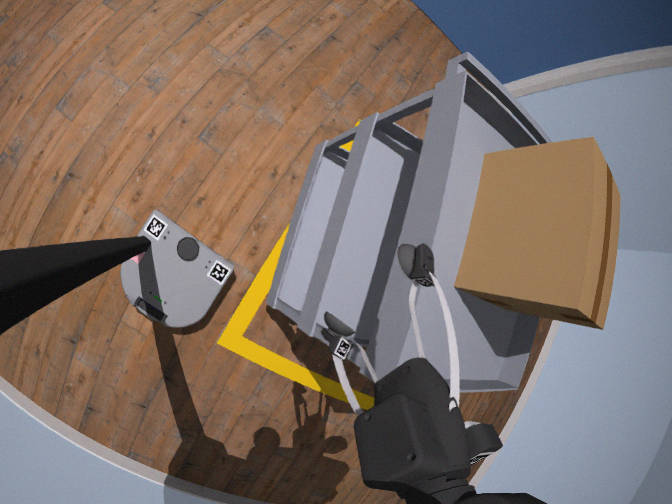

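execute_actions:
  actions:
    - {"r2":{"base":{"rotate_rad":0.26},"joints":{"head_pan_rad":-1.2,"head_tilt_rad":-0.9}}}
  cameras: []

execute_actions:
  actions:
    - {"r2":{"base":{"translate_m":0.3},"joints":{"gripper_m":0.0,"wrist_pitch_rad":0,"wrist_roll_rad":0}}}
  cameras: ["r2_nav_camera","r2_head_camera"]

Scene clock: 498.43 s.
r1.base_odometry: x=-3.023 y=-0.836 heading=+2.230 (m, m, rad; r1's odometry frame)
r1.turned_by_wheels: +0.000 (rad since the last result)
r1.turned_by_imu: -0.001 (rad since the last result)
r1.base_tilt: forward=+0.7 right=-0.7 (deg)
r1.lidar_m: 0.89 0.92 1.16 1.12 1.16 1.58 4.25 5.04 3.73 3.59 1.28 0.93
r1.head_depth_mm: 3097 3273 3487 3526 2400 1823 - / 3075 3282 3508 3612 2505 - - / 3117 3274 3433 3618 2479 - - / 3077 3269 3533 3661 2543 1815 1437 / 3085 3287 3430 3611 2590 1820 1453 / 3031 3258 3461 3349 2514 1860 1466 / 2718 2633 2567 2486 2307 1866 1473
r1.base_status: not commanded
r1.joint_positions: lift_m=+0.970 arm_m=+0.000 wrist_yaw_rad=+0.002 wrist_pitch_rad=-0.024 wrist_roll_rad=+0.004 gripper_m=+0.120 head_pan_rad=-1.563 head_tilt_rad=-0.309
r1.joint_status: not commanded
r1.motor_effort: left_wheel=+2(2) right_wheel=-1(1) lift_m=+44(45) arm_m=-6(6) wrist_yaw_rad=-1(1) wrist_pitch_rad=+13(13) wrist_roll_rad=+0(0) gripper_m=+0(0) head_pan_rad=-4(2) head_tilt_rad=+5(5) (%)
r1.hand_pose: x=-0.0209 y=-0.4010 z=+1.0782 quat_wxyz=(+0.706, +0.009, -0.708, -0.008) (m; r1's base frame)
r1.wrist_depth_mm: - - - - - - - / - - - - - - - / - - - - - - - / - - - - - - - / - - - - - - - / - - - - - - - / - - - - - - -
r2.base_odometry: x=-5.767 y=-2.649 heading=+0.731 (m, m, rad; r2's odometry frame)
r2.turned_by_wheels: +0.260 (rad since the last result)
r2.turned_by_imu: +0.256 (rad since the last result)
r2.base_tilt: forward=-1.0 right=+1.7 (deg)
r2.lidar_m: 1.81 2.07 1.98 1.97 1.18 1.00 1.00 1.14 0.34 0.32 0.33 0.44
r2.head_depth_mm: 2493 2593 774 - - - 1122 / 2601 2452 786 - - - 1105 / 544 479 655 631 - 1075 1119 / 534 483 581 623 846 1145 1134 / 525 509 619 619 864 1162 1091 / 517 537 661 627 937 1178 1087 / 511 569 688 638 948 1211 1077
r2.base_status: done
r2.joint_positions: lift_m=+1.049 arm_m=+0.001 wrist_yaw_rad=+1.569 wrist_pitch_rad=-1.004 wrist_roll_rad=+1.567 gripper_m=+0.100 head_pan_rad=-1.193 head_tilt_rad=-0.903
r2.joint_status: all done
r2.motor_effort: left_wheel=-4(10) right_wheel=+1(4) lift_m=+35(35) arm_m=-5(5) wrist_yaw_rad=+0(1) wrist_pitch_rad=+1(1) wrist_roll_rad=+1(1) gripper_m=+0(0) head_pan_rad=-4(29) head_tilt_rad=+1(14) (%)
r2.hand_pose: x=+0.0956 y=-0.1463 z=+0.9588 quat_wxyz=(+0.342, +0.619, -0.620, -0.340) (m; r2's base frame)
r2.wrist_depth_mm: - - 697 664 574 511 482 / - - - - - 918 859 / - - - - - 979 854 / - - - - - - - / - - - - - - - / - - - - - - 909 / - - - - - - 927
pictures: none
No camera images: the call's "cameras" was empty. Leave "cameras" out to get every camera's image.

Scene clock: 502.83 s.
r1.base_odometry: x=-3.023 y=-0.836 heading=+2.230 (m, m, rad; r1's odometry frame)
r1.turned_by_wheels: +0.000 (rad since the last result)
r1.turned_by_imu: -0.001 (rad since the last result)
r1.base_tilt: forward=+0.7 right=-0.7 (deg)
r1.lidar_m: 0.89 0.92 1.16 1.12 1.16 1.58 4.27 5.05 3.73 3.57 1.27 0.93
r1.head_depth_mm: 3098 3279 3504 3508 2406 1826 - / 3077 3267 3512 3564 2492 - - / 3094 3285 3455 3586 2479 - - / 3070 3256 3489 3631 2562 1818 1434 / 3093 3260 3500 3642 2594 1827 1452 / 3063 3288 3441 3317 2496 1848 1453 / 2754 2620 2581 2455 2289 1868 1470
r1.base_status: not commanded
r1.joint_positions: lift_m=+0.970 arm_m=+0.000 wrist_yaw_rad=+0.002 wrist_pitch_rad=-0.024 wrist_roll_rad=+0.004 gripper_m=+0.120 head_pan_rad=-1.563 head_tilt_rad=-0.309
r1.joint_status: not commanded
r1.motor_effort: left_wheel=+2(2) right_wheel=-2(1) lift_m=+44(45) arm_m=-6(6) wrist_yaw_rad=-2(2) wrist_pitch_rad=+13(13) wrist_roll_rad=+0(0) gripper_m=+0(0) head_pan_rad=-2(4) head_tilt_rad=+6(5) (%)
r1.hand_pose: x=-0.0209 y=-0.4010 z=+1.0782 quat_wxyz=(+0.706, +0.009, -0.708, -0.008) (m; r1's base frame)
r1.wrist_depth_mm: - - - - - - - / - - - - - - - / - - - - - - - / - - - - - - - / - - - - - - - / - - - - - - - / - - - - - - -
r2.base_odometry: x=-5.544 y=-2.449 heading=+0.731 (m, m, rad; r2's odometry frame)
r2.turned_by_wheels: +0.000 (rad since the last result)
r2.turned_by_imu: +0.000 (rad since the last result)
r2.base_tilt: forward=-1.0 right=+1.8 (deg)
r2.lidar_m: 1.51 1.73 1.91 1.90 1.52 1.29 1.29 0.46 0.32 0.31 0.32 1.61
r2.head_depth_mm: 2361 436 484 - 501 800 1064 / 558 448 505 - 526 817 1075 / 2821 459 - - 847 829 1106 / - - - - 869 1073 1127 / - - - - 814 1161 1091 / - - - 571 1392 1217 1084 / 1626 1833 - 1548 1378 1211 1082
r2.base_status: done
r2.joint_positions: lift_m=+1.049 arm_m=+0.001 wrist_yaw_rad=+1.569 wrist_pitch_rad=-0.025 wrist_roll_rad=+0.005 gripper_m=+0.000 head_pan_rad=-1.193 head_tilt_rad=-0.903
r2.joint_status: all done
r2.motor_effort: left_wheel=-4(5) right_wheel=+1(4) lift_m=+35(35) arm_m=-5(5) wrist_yaw_rad=+2(1) wrist_pitch_rad=+7(7) wrist_roll_rad=-2(4) gripper_m=-2(86) head_pan_rad=-5(5) head_tilt_rad=+2(1) (%)
r2.hand_pose: x=+0.2342 y=-0.1465 z=+1.1575 quat_wxyz=(+0.506, +0.507, -0.495, +0.492) (m; r2's base frame)
r2.wrist_depth_mm: - - - - - - - / - - - - - - - / - - - - - - - / - - - - - - - / - - - - - - - / - - - - - - - / - - - - - - -
pictures: r2_head_camera (sideways: a quarter turn clockwise sets it upright), r2_nav_camera (sideways: a quarter turn counterclockwise sets it upright)
Images, in order (width x height): r2_head_camera 896x504, r2_nav_camera 672x504.

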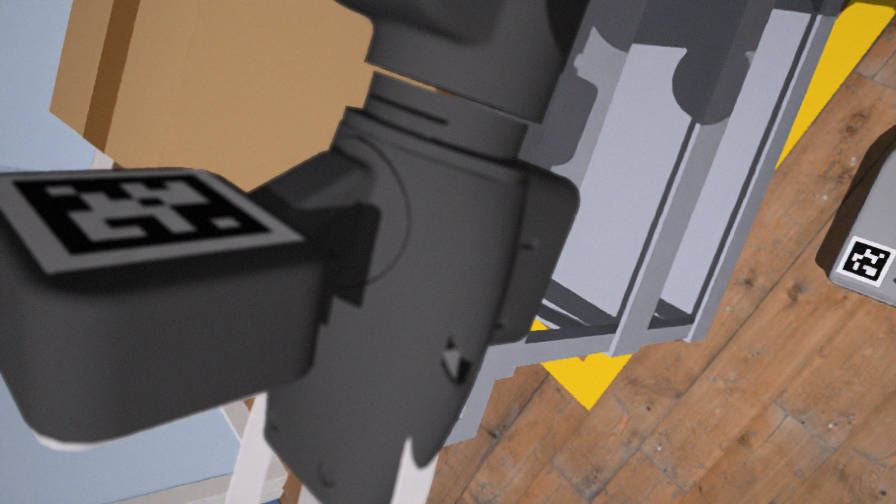

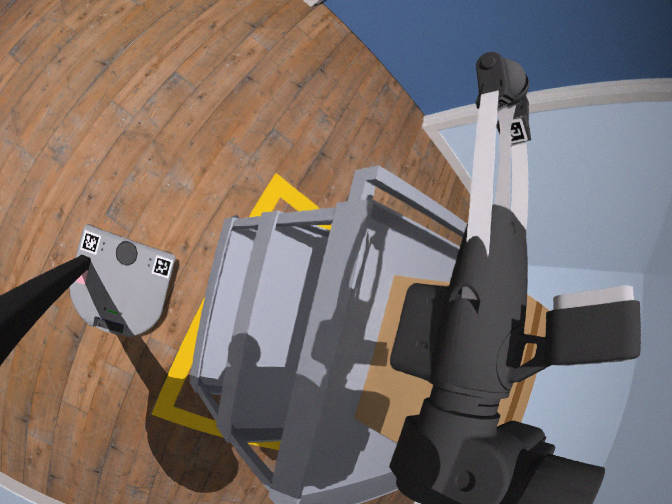

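execute_actions:
  actions:
    - {"r2":{"base":{"translate_m":0.08},"joints":{"lift_m":0.7,"wrist_yaw_rad":1.8}}}
  cameras: []

execute_actions:
  actions:
    - {"r2":{"joints":{"arm_m":0.3,"head_pan_rad":-1.6}}}
  cameras: ["r2_nav_camera"]

Scene clock: 517.30 s.
r1.base_odometry: x=-3.023 y=-0.836 heading=+2.230 (m, m, rad; r1's odometry frame)
r1.turned_by_wheels: +0.000 (rad since the last result)
r1.turned_by_imu: -0.002 (rad since the last result)
r1.base_tilt: forward=+0.7 right=-0.7 (deg)
r1.lidar_m: 0.89 0.92 1.17 1.12 1.16 1.59 4.23 4.99 3.76 3.57 1.27 0.92
r1.head_depth_mm: 3087 3254 3527 3568 2420 1816 - / 3108 3268 3444 3590 2504 - - / 3072 3261 3499 3615 2464 - - / 3078 3298 3537 3598 2572 1817 1441 / 3056 3241 3489 3652 2608 1823 1453 / 3092 3243 3431 3318 2519 1843 1466 / 2738 2613 2563 2481 2302 1868 1470
r1.base_status: not commanded
r1.joint_positions: lift_m=+0.970 arm_m=+0.000 wrist_yaw_rad=+0.002 wrist_pitch_rad=-0.024 wrist_roll_rad=+0.004 gripper_m=+0.120 head_pan_rad=-1.563 head_tilt_rad=-0.309
r1.joint_status: not commanded
r1.motor_effort: left_wheel=+2(2) right_wheel=-1(1) lift_m=+44(45) arm_m=-6(6) wrist_yaw_rad=-2(2) wrist_pitch_rad=+13(13) wrist_roll_rad=+0(0) gripper_m=+0(0) head_pan_rad=-2(2) head_tilt_rad=+5(6) (%)
r1.hand_pose: x=-0.0209 y=-0.4010 z=+1.0782 quat_wxyz=(+0.706, +0.009, -0.708, -0.008) (m; r1's base frame)
r1.wrist_depth_mm: - - - - - - - / - - - - - - - / - - - - - - - / - - - - - - - / - - - - - - - / - - - - - - - / - - - - - - -
r2.base_odometry: x=-5.485 y=-2.395 heading=+0.731 (m, m, rad; r2's odometry frame)
r2.turned_by_wheels: +0.000 (rad since the last result)
r2.turned_by_imu: +0.001 (rad since the last result)
r2.base_tilt: forward=-1.1 right=+1.8 (deg)
r2.lidar_m: 1.44 1.65 1.89 1.89 1.61 1.37 1.37 0.45 0.32 0.30 0.31 1.53
r2.head_depth_mm: 2473 436 491 591 548 808 - / 2704 2532 546 605 543 833 1079 / 2675 2512 737 628 559 828 1089 / 2285 2462 704 604 659 824 1110 / 1966 2244 1956 555 1395 1274 1074 / 1733 1993 1927 1617 1391 1215 1090 / 1562 1775 1906 1616 1378 1208 1081
r2.base_status: done
r2.joint_positions: lift_m=+0.701 arm_m=+0.001 wrist_yaw_rad=+1.798 wrist_pitch_rad=-0.024 wrist_roll_rad=+0.005 gripper_m=+0.000 head_pan_rad=-1.193 head_tilt_rad=-0.903
r2.joint_status: all done
r2.motor_effort: left_wheel=-4(7) right_wheel=+1(4) lift_m=+12(32) arm_m=-4(5) wrist_yaw_rad=+1(4) wrist_pitch_rad=+7(8) wrist_roll_rad=-2(2) gripper_m=-2(2) head_pan_rad=-4(5) head_tilt_rad=+1(1) (%)
r2.hand_pose: x=+0.2277 y=-0.0885 z=+0.8091 quat_wxyz=(+0.446, +0.560, -0.434, +0.547) (m; r2's base frame)
r2.wrist_depth_mm: - - - - - - - / - - - - - - - / - - - - - - - / - - - - - - - / - - - - - - - / - - - - - - - / - - - - - - -
pictures: none
No camera images: the call's "cameras" was empty. Leave "cameras" out to get every camera's image.

Scene clock: 520.73 s.
r1.base_odometry: x=-3.023 y=-0.836 heading=+2.230 (m, m, rad; r1's odometry frame)
r1.turned_by_wheels: +0.000 (rad since the last result)
r1.turned_by_imu: -0.001 (rad since the last result)
r1.base_tilt: forward=+0.7 right=-0.7 (deg)
r1.lidar_m: 0.89 0.92 1.17 1.12 1.16 1.58 4.26 5.04 3.74 3.56 1.28 0.92
r1.head_depth_mm: 3066 3271 3470 3533 2430 1812 - / 3061 3263 3516 3609 2483 - - / 3061 3311 3491 3651 2478 - - / 3092 3255 3493 3620 2561 1816 1438 / 3077 3255 3532 3607 2590 1828 1447 / 3107 3285 3419 3353 2498 1845 1462 / 2703 2632 2547 2461 2310 1857 1472
r1.base_status: not commanded
r1.joint_positions: lift_m=+0.970 arm_m=+0.000 wrist_yaw_rad=+0.002 wrist_pitch_rad=-0.024 wrist_roll_rad=+0.004 gripper_m=+0.120 head_pan_rad=-1.563 head_tilt_rad=-0.309
r1.joint_status: not commanded
r1.motor_effort: left_wheel=+2(2) right_wheel=-1(1) lift_m=+44(45) arm_m=-6(6) wrist_yaw_rad=-2(1) wrist_pitch_rad=+13(13) wrist_roll_rad=+0(0) gripper_m=+0(1) head_pan_rad=-3(3) head_tilt_rad=+4(5) (%)
r1.hand_pose: x=-0.0209 y=-0.4010 z=+1.0782 quat_wxyz=(+0.706, +0.009, -0.708, -0.008) (m; r1's base frame)
r1.wrist_depth_mm: - - - - - - - / - - - - - - - / - - - - - - - / - - - - - - - / - - - - - - - / - - - - - - - / - - - - - - -
r2.base_odometry: x=-5.485 y=-2.395 heading=+0.731 (m, m, rad; r2's odometry frame)
r2.turned_by_wheels: +0.000 (rad since the last result)
r2.turned_by_imu: +0.002 (rad since the last result)
r2.base_tilt: forward=-1.1 right=+1.6 (deg)
r2.lidar_m: 1.44 1.65 1.89 1.88 1.61 1.37 1.37 0.58 0.52 0.52 1.75 1.53
r2.head_depth_mm: 576 621 716 991 957 1221 1121 / 590 645 730 1012 958 - - / 606 675 759 1024 1206 1252 1127 / 2534 747 772 998 1228 1230 1128 / 2672 849 709 954 1280 1235 1108 / 2778 2445 703 1596 1393 1225 1087 / 2551 2409 1919 1600 1384 1214 1078
r2.base_status: not commanded
r2.joint_positions: lift_m=+0.700 arm_m=+0.299 wrist_yaw_rad=+1.793 wrist_pitch_rad=-0.023 wrist_roll_rad=+0.004 gripper_m=+0.000 head_pan_rad=-1.594 head_tilt_rad=-0.900
r2.joint_status: all done
r2.motor_effort: left_wheel=-5(18) right_wheel=+2(10) lift_m=+19(20) arm_m=+8(28) wrist_yaw_rad=+4(10) wrist_pitch_rad=+7(7) wrist_roll_rad=-2(2) gripper_m=-3(3) head_pan_rad=-4(31) head_tilt_rad=+0(1) (%)
r2.hand_pose: x=+0.2280 y=-0.3879 z=+0.8089 quat_wxyz=(+0.447, +0.559, -0.435, +0.546) (m; r2's base frame)
r2.wrist_depth_mm: - - - - - - - / - - - - - - - / - - - - - - - / - - - - - - - / - - - - - - - / - - - - - - - / - - - - - - -
pictures: r2_nav_camera (sideways: a quarter turn counterclockwise sets it upright)
Images, in order (width x height): r2_nav_camera 672x504.

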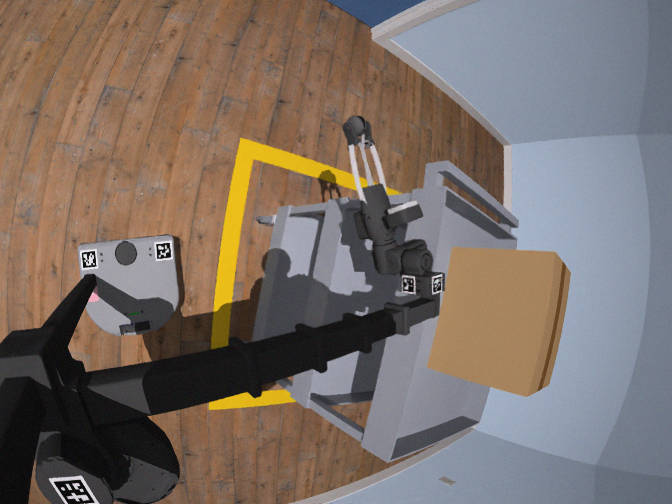

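Nearly aligned; check the front wheels.

execute_actions:
  actions:
    - {"r2":{"base":{"translate_m":-0.7},"joints":{"arm_m":0,"lift_m":0.3,"head_pan_rad":-1.2,"head_tilt_rad":-1.0}}}
  cameras: ["r2_nav_camera","r2_head_camera"]

Scene clock: 534.27 s.
r1.base_odometry: x=-3.023 y=-0.836 heading=+2.230 (m, m, rad; r1's odometry frame)
r1.turned_by_wheels: +0.000 (rad since the last result)
r1.turned_by_imu: -0.003 (rad since the last result)
r1.base_tilt: forward=+0.7 right=-0.7 (deg)
r1.lidar_m: 0.89 0.92 1.17 1.12 1.16 1.57 4.26 5.02 3.73 3.60 1.27 0.93
r1.head_depth_mm: 3089 3276 3506 3501 2434 1822 - / 3104 3300 3513 3560 2499 - - / 3061 3293 3451 3617 2458 - - / 3074 3265 3526 3629 2571 1816 1440 / 3072 3266 3465 3678 2553 1828 1444 / 3114 3199 3417 3371 2506 1848 1461 / 2730 2637 2567 2462 2280 1871 1471
r1.base_status: not commanded
r1.joint_positions: lift_m=+0.970 arm_m=+0.000 wrist_yaw_rad=+0.002 wrist_pitch_rad=-0.024 wrist_roll_rad=+0.004 gripper_m=+0.120 head_pan_rad=-1.563 head_tilt_rad=-0.309
r1.joint_status: not commanded
r1.motor_effort: left_wheel=+2(2) right_wheel=-2(1) lift_m=+44(45) arm_m=-6(6) wrist_yaw_rad=-2(2) wrist_pitch_rad=+13(13) wrist_roll_rad=+0(0) gripper_m=+0(0) head_pan_rad=-2(2) head_tilt_rad=+6(5) (%)
r1.hand_pose: x=-0.0209 y=-0.4010 z=+1.0782 quat_wxyz=(+0.706, +0.009, -0.708, -0.008) (m; r1's base frame)
r1.wrist_depth_mm: - - - - - - - / - - - - - - - / - - - - - - - / - - - - - - - / - - - - - - - / - - - - - - - / - - - - - - -
r2.base_odometry: x=-6.006 y=-2.862 heading=+0.731 (m, m, rad; r2's odometry frame)
r2.turned_by_wheels: +0.000 (rad since the last result)
r2.turned_by_imu: +0.003 (rad since the last result)
r2.base_tilt: forward=-1.1 right=+1.7 (deg)
r2.lidar_m: 2.12 2.41 2.05 1.46 0.81 0.69 0.69 0.79 1.32 0.64 0.46 0.67
r2.head_depth_mm: 2473 2223 1853 1583 1387 1229 1108 / 2549 2043 1821 1576 1373 1227 1103 / 2635 811 1093 1503 1363 1232 - / 788 807 1059 1204 1337 1228 - / 681 767 652 902 1260 1223 1088 / 630 739 696 999 1312 1204 1075 / 699 776 1060 1366 1324 1184 1070
r2.base_status: done
r2.joint_positions: lift_m=+0.301 arm_m=+0.001 wrist_yaw_rad=+1.799 wrist_pitch_rad=-0.023 wrist_roll_rad=+0.004 gripper_m=+0.000 head_pan_rad=-1.207 head_tilt_rad=-0.988
r2.joint_status: all done
r2.motor_effort: left_wheel=-2(9) right_wheel=+1(5) lift_m=+11(17) arm_m=-5(9) wrist_yaw_rad=+0(4) wrist_pitch_rad=+7(6) wrist_roll_rad=-1(2) gripper_m=-2(2) head_pan_rad=+4(36) head_tilt_rad=-4(12) (%)
r2.hand_pose: x=+0.2276 y=-0.0882 z=+0.4093 quat_wxyz=(+0.446, +0.560, -0.434, +0.547) (m; r2's base frame)
r2.wrist_depth_mm: - - - - - - - / - - - - - - - / - - - - - - - / - - - - - - - / 975 - - - - - - / 748 789 773 807 921 948 683 / 609 632 652 686 717 723 532
pictures: r2_head_camera (sideways: a quarter turn clockwise sets it upright), r2_nav_camera (sideways: a quarter turn counterclockwise sets it upright)
Images, in order (width x height): r2_head_camera 896x504, r2_nav_camera 672x504.

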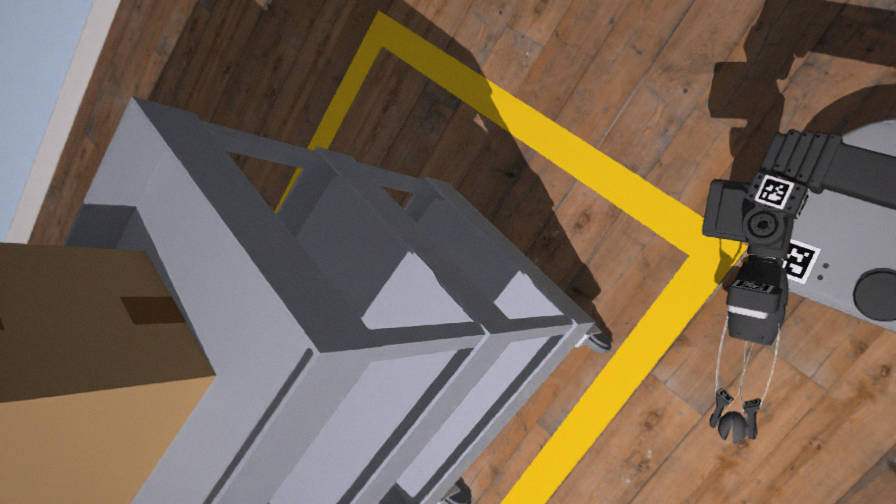

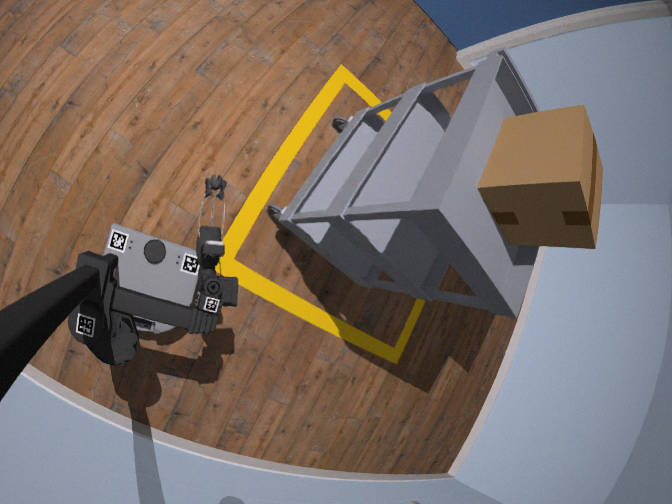

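Marginal; nudge the front.

execute_actions:
  actions:
    - {"r2":{"base":{"translate_m":0.4},"joints":{"lift_m":0.7}}}
  cameras: []

execute_actions:
  actions:
    - {"r2":{"joints":{"arm_m":0.33,"head_pan_rad":-1.8}}}
  cameras: []

execute_actions:
  actions:
    - {"r2":{"joints":{"arm_m":0}}}
  cameras: ["r2_nav_camera"]

Scene clock: 545.50 s.
r1.base_odometry: x=-3.023 y=-0.836 heading=+2.230 (m, m, rad; r1's odometry frame)
r1.turned_by_wheels: +0.000 (rad since the last result)
r1.turned_by_imu: -0.002 (rad since the last result)
r1.base_tilt: forward=+0.7 right=-0.7 (deg)
r1.lidar_m: 0.89 0.92 1.17 1.12 1.16 1.58 4.26 5.06 3.74 3.57 1.27 0.92
r1.head_depth_mm: 3104 3288 3482 3479 2406 1817 - / 3091 3301 3528 3631 2485 - - / 3117 3307 3479 3631 2454 - - / 3081 3297 3482 3625 2543 1810 1434 / 3075 3296 3489 3650 2577 1832 1450 / 3087 3236 3417 3344 2531 1835 1466 / 2739 2635 2576 2481 2289 1867 1470
r1.base_status: not commanded
r1.joint_positions: lift_m=+0.970 arm_m=+0.000 wrist_yaw_rad=+0.002 wrist_pitch_rad=-0.024 wrist_roll_rad=+0.004 gripper_m=+0.120 head_pan_rad=-1.563 head_tilt_rad=-0.309
r1.joint_status: not commanded
r1.motor_effort: left_wheel=+2(2) right_wheel=-2(1) lift_m=+44(45) arm_m=-6(6) wrist_yaw_rad=-1(2) wrist_pitch_rad=+13(13) wrist_roll_rad=+0(0) gripper_m=+0(0) head_pan_rad=-3(3) head_tilt_rad=+5(4) (%)
r1.hand_pose: x=-0.0209 y=-0.4010 z=+1.0782 quat_wxyz=(+0.706, +0.009, -0.708, -0.008) (m; r1's base frame)
r1.wrist_depth_mm: - - - - - - - / - - - - - - - / - - - - - - - / - - - - - - - / - - - - - - - / - - - - - - - / - - - - - - -
r2.base_odometry: x=-5.708 y=-2.595 heading=+0.731 (m, m, rad; r2's odometry frame)
r2.turned_by_wheels: +0.000 (rad since the last result)
r2.turned_by_imu: +0.001 (rad since the last result)
r2.base_tilt: forward=-1.0 right=+1.8 (deg)
r2.lidar_m: 1.73 1.98 1.96 1.96 1.27 1.08 1.08 1.23 0.42 0.43 0.51 1.82
r2.head_depth_mm: 515 586 680 584 920 1275 - / 556 639 685 947 888 - 1113 / 604 704 655 974 1202 - 1138 / 682 766 690 996 1275 1178 - / 2358 779 1049 1224 1350 1147 1099 / 2191 737 1681 1513 1337 1168 1082 / 1952 2026 1752 1500 1334 1177 1070
r2.base_status: done
r2.joint_positions: lift_m=+0.699 arm_m=+0.001 wrist_yaw_rad=+1.799 wrist_pitch_rad=-0.023 wrist_roll_rad=+0.004 gripper_m=+0.000 head_pan_rad=-1.207 head_tilt_rad=-0.988
r2.joint_status: all done
r2.motor_effort: left_wheel=-2(5) right_wheel=+0(3) lift_m=+35(37) arm_m=-5(5) wrist_yaw_rad=+0(1) wrist_pitch_rad=+7(7) wrist_roll_rad=-2(2) gripper_m=-3(3) head_pan_rad=+5(4) head_tilt_rad=-4(5) (%)
r2.hand_pose: x=+0.2276 y=-0.0882 z=+0.8081 quat_wxyz=(+0.446, +0.560, -0.434, +0.547) (m; r2's base frame)
r2.wrist_depth_mm: - - - - - - - / - - - - - - - / - - - - - - - / - - - - - - - / - - - - - - - / - - - - - - - / - - - - - - -
pictures: none
No camera images: the call's "cameras" was empty. Leave "cameras" out to get every camera's image.

Scene clock: 549.13 s.
r1.base_odometry: x=-3.023 y=-0.836 heading=+2.230 (m, m, rad; r1's odometry frame)
r1.turned_by_wheels: +0.000 (rad since the last result)
r1.turned_by_imu: -0.001 (rad since the last result)
r1.base_tilt: forward=+0.6 right=-0.7 (deg)
r1.lidar_m: 0.89 0.92 1.17 1.12 1.16 1.58 4.27 5.02 3.73 3.57 1.28 0.92
r1.head_depth_mm: 3055 3284 3489 3554 2391 1829 - / 3088 3276 3520 3617 2495 - - / 3110 3268 3448 3636 2498 - - / 3078 3279 3458 3620 2559 1816 1437 / 3064 3286 3483 3634 2581 1836 1448 / 3075 3284 3445 3345 2480 1850 1463 / 2720 2635 2579 2464 2275 1854 1470
r1.base_status: not commanded
r1.joint_positions: lift_m=+0.970 arm_m=+0.000 wrist_yaw_rad=+0.002 wrist_pitch_rad=-0.024 wrist_roll_rad=+0.004 gripper_m=+0.120 head_pan_rad=-1.563 head_tilt_rad=-0.309
r1.joint_status: not commanded
r1.motor_effort: left_wheel=+2(2) right_wheel=-2(1) lift_m=+44(45) arm_m=-6(6) wrist_yaw_rad=-2(1) wrist_pitch_rad=+13(13) wrist_roll_rad=+0(0) gripper_m=+1(0) head_pan_rad=-3(3) head_tilt_rad=+5(5) (%)
r1.hand_pose: x=-0.0209 y=-0.4010 z=+1.0782 quat_wxyz=(+0.706, +0.009, -0.708, -0.008) (m; r1's base frame)
r1.wrist_depth_mm: - - - - - - - / - - - - - - - / - - - - - - - / - - - - - - - / - - - - - - - / - - - - - - - / - - - - - - -
r2.base_odometry: x=-5.708 y=-2.595 heading=+0.731 (m, m, rad; r2's odometry frame)
r2.turned_by_wheels: +0.000 (rad since the last result)
r2.turned_by_imu: -0.023 (rad since the last result)
r2.base_tilt: forward=-1.1 right=+1.8 (deg)
r2.lidar_m: 1.73 1.96 1.96 1.95 1.29 1.08 1.07 1.21 0.55 0.55 0.63 1.82
r2.head_depth_mm: 2543 2194 1839 1583 1394 1228 1118 / 2524 2202 1818 1572 1376 1250 - / 2459 2053 1715 1581 - - - / 922 803 686 1091 1314 1224 - / 890 794 1066 1022 1299 1194 1083 / 628 731 693 1017 1293 1188 1079 / 634 737 677 1246 1305 1184 1072
r2.base_status: not commanded
r2.joint_positions: lift_m=+0.700 arm_m=+0.329 wrist_yaw_rad=+1.794 wrist_pitch_rad=-0.022 wrist_roll_rad=+0.004 gripper_m=+0.000 head_pan_rad=-1.794 head_tilt_rad=-0.989
r2.joint_status: all done
r2.motor_effort: left_wheel=-3(22) right_wheel=+1(11) lift_m=+32(35) arm_m=+8(26) wrist_yaw_rad=+3(13) wrist_pitch_rad=+6(6) wrist_roll_rad=-2(2) gripper_m=-3(2) head_pan_rad=-3(44) head_tilt_rad=-4(4) (%)
r2.hand_pose: x=+0.2279 y=-0.4177 z=+0.8084 quat_wxyz=(+0.447, +0.558, -0.435, +0.547) (m; r2's base frame)
r2.wrist_depth_mm: - - - - - - - / - - - - - - - / - - - - - - - / - - - - - - - / - - - - - - - / - - - - - - - / - - - - - - 302
pictures: none
No camera images: the call's "cameras" was empty. Leave "cameras" out to get every camera's image.

Scene clock: 552.77 s.
r1.base_odometry: x=-3.023 y=-0.836 heading=+2.230 (m, m, rad; r1's odometry frame)
r1.turned_by_wheels: +0.000 (rad since the last result)
r1.turned_by_imu: -0.001 (rad since the last result)
r1.base_tilt: forward=+0.7 right=-0.7 (deg)
r1.lidar_m: 0.89 0.92 1.16 1.12 1.16 1.58 4.26 5.00 3.75 3.57 1.27 0.93
r1.head_depth_mm: 3085 3264 3453 3507 2423 1832 - / 3082 3264 3452 3592 2499 - - / 3083 3283 3531 3626 2473 - - / 3037 3275 3504 3720 2538 1813 1438 / 3104 3270 3462 3611 2592 1827 1449 / 3116 3293 3453 3354 2517 1852 1465 / 2729 2613 2584 2486 2298 1872 1473
r1.base_status: not commanded
r1.joint_positions: lift_m=+0.970 arm_m=+0.000 wrist_yaw_rad=+0.002 wrist_pitch_rad=-0.024 wrist_roll_rad=+0.004 gripper_m=+0.120 head_pan_rad=-1.563 head_tilt_rad=-0.309
r1.joint_status: not commanded
r1.motor_effort: left_wheel=+2(2) right_wheel=-1(1) lift_m=+44(45) arm_m=-6(6) wrist_yaw_rad=-2(1) wrist_pitch_rad=+13(13) wrist_roll_rad=+0(0) gripper_m=+0(0) head_pan_rad=-2(2) head_tilt_rad=+5(5) (%)
r1.hand_pose: x=-0.0209 y=-0.4010 z=+1.0782 quat_wxyz=(+0.706, +0.009, -0.708, -0.008) (m; r1's base frame)
r1.wrist_depth_mm: - - - - - - - / - - - - - - - / - - - - - - - / - - - - - - - / - - - - - - - / - - - - - - - / - - - - - - -
r2.base_odometry: x=-5.708 y=-2.595 heading=+0.731 (m, m, rad; r2's odometry frame)
r2.turned_by_wheels: +0.000 (rad since the last result)
r2.turned_by_imu: +0.001 (rad since the last result)
r2.base_tilt: forward=-1.1 right=+1.7 (deg)
r2.lidar_m: 1.74 1.96 1.96 1.96 1.28 1.08 1.07 1.20 0.55 0.55 0.63 1.82
r2.head_depth_mm: 2526 2249 1849 1580 1391 1234 1125 / 2510 2207 1849 1567 1392 1239 - / 2453 2040 1749 1558 1418 - - / 920 803 770 1016 1264 1186 - / 893 776 1046 1027 1258 1171 1079 / 630 732 1037 1015 1302 1247 1074 / 633 738 1029 1008 1305 1221 1056
r2.base_status: not commanded
r2.joint_positions: lift_m=+0.700 arm_m=+0.001 wrist_yaw_rad=+1.799 wrist_pitch_rad=-0.022 wrist_roll_rad=+0.004 gripper_m=+0.000 head_pan_rad=-1.794 head_tilt_rad=-0.989
r2.joint_status: all done
r2.motor_effort: left_wheel=-1(3) right_wheel=+0(1) lift_m=+33(33) arm_m=-5(4) wrist_yaw_rad=+1(3) wrist_pitch_rad=+6(7) wrist_roll_rad=-2(1) gripper_m=-2(2) head_pan_rad=-3(4) head_tilt_rad=-3(4) (%)
r2.hand_pose: x=+0.2277 y=-0.0882 z=+0.8084 quat_wxyz=(+0.446, +0.559, -0.434, +0.548) (m; r2's base frame)
r2.wrist_depth_mm: - - - - - - - / - - - - - - - / - - - - - - - / - - - - - - - / - - - - - - - / - - - - - - - / - - - - - - -
pictures: r2_nav_camera (sideways: a quarter turn counterclockwise sets it upright)
Images, in order (width x height): r2_nav_camera 672x504.

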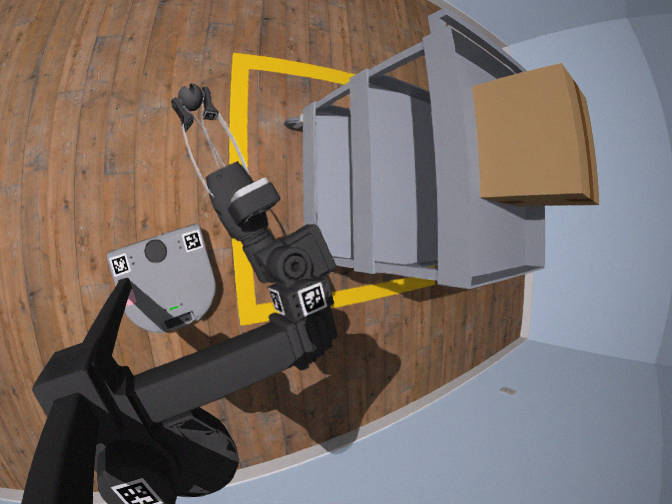

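finished_scene:
  scene: 1

The scene is finished: the task was done.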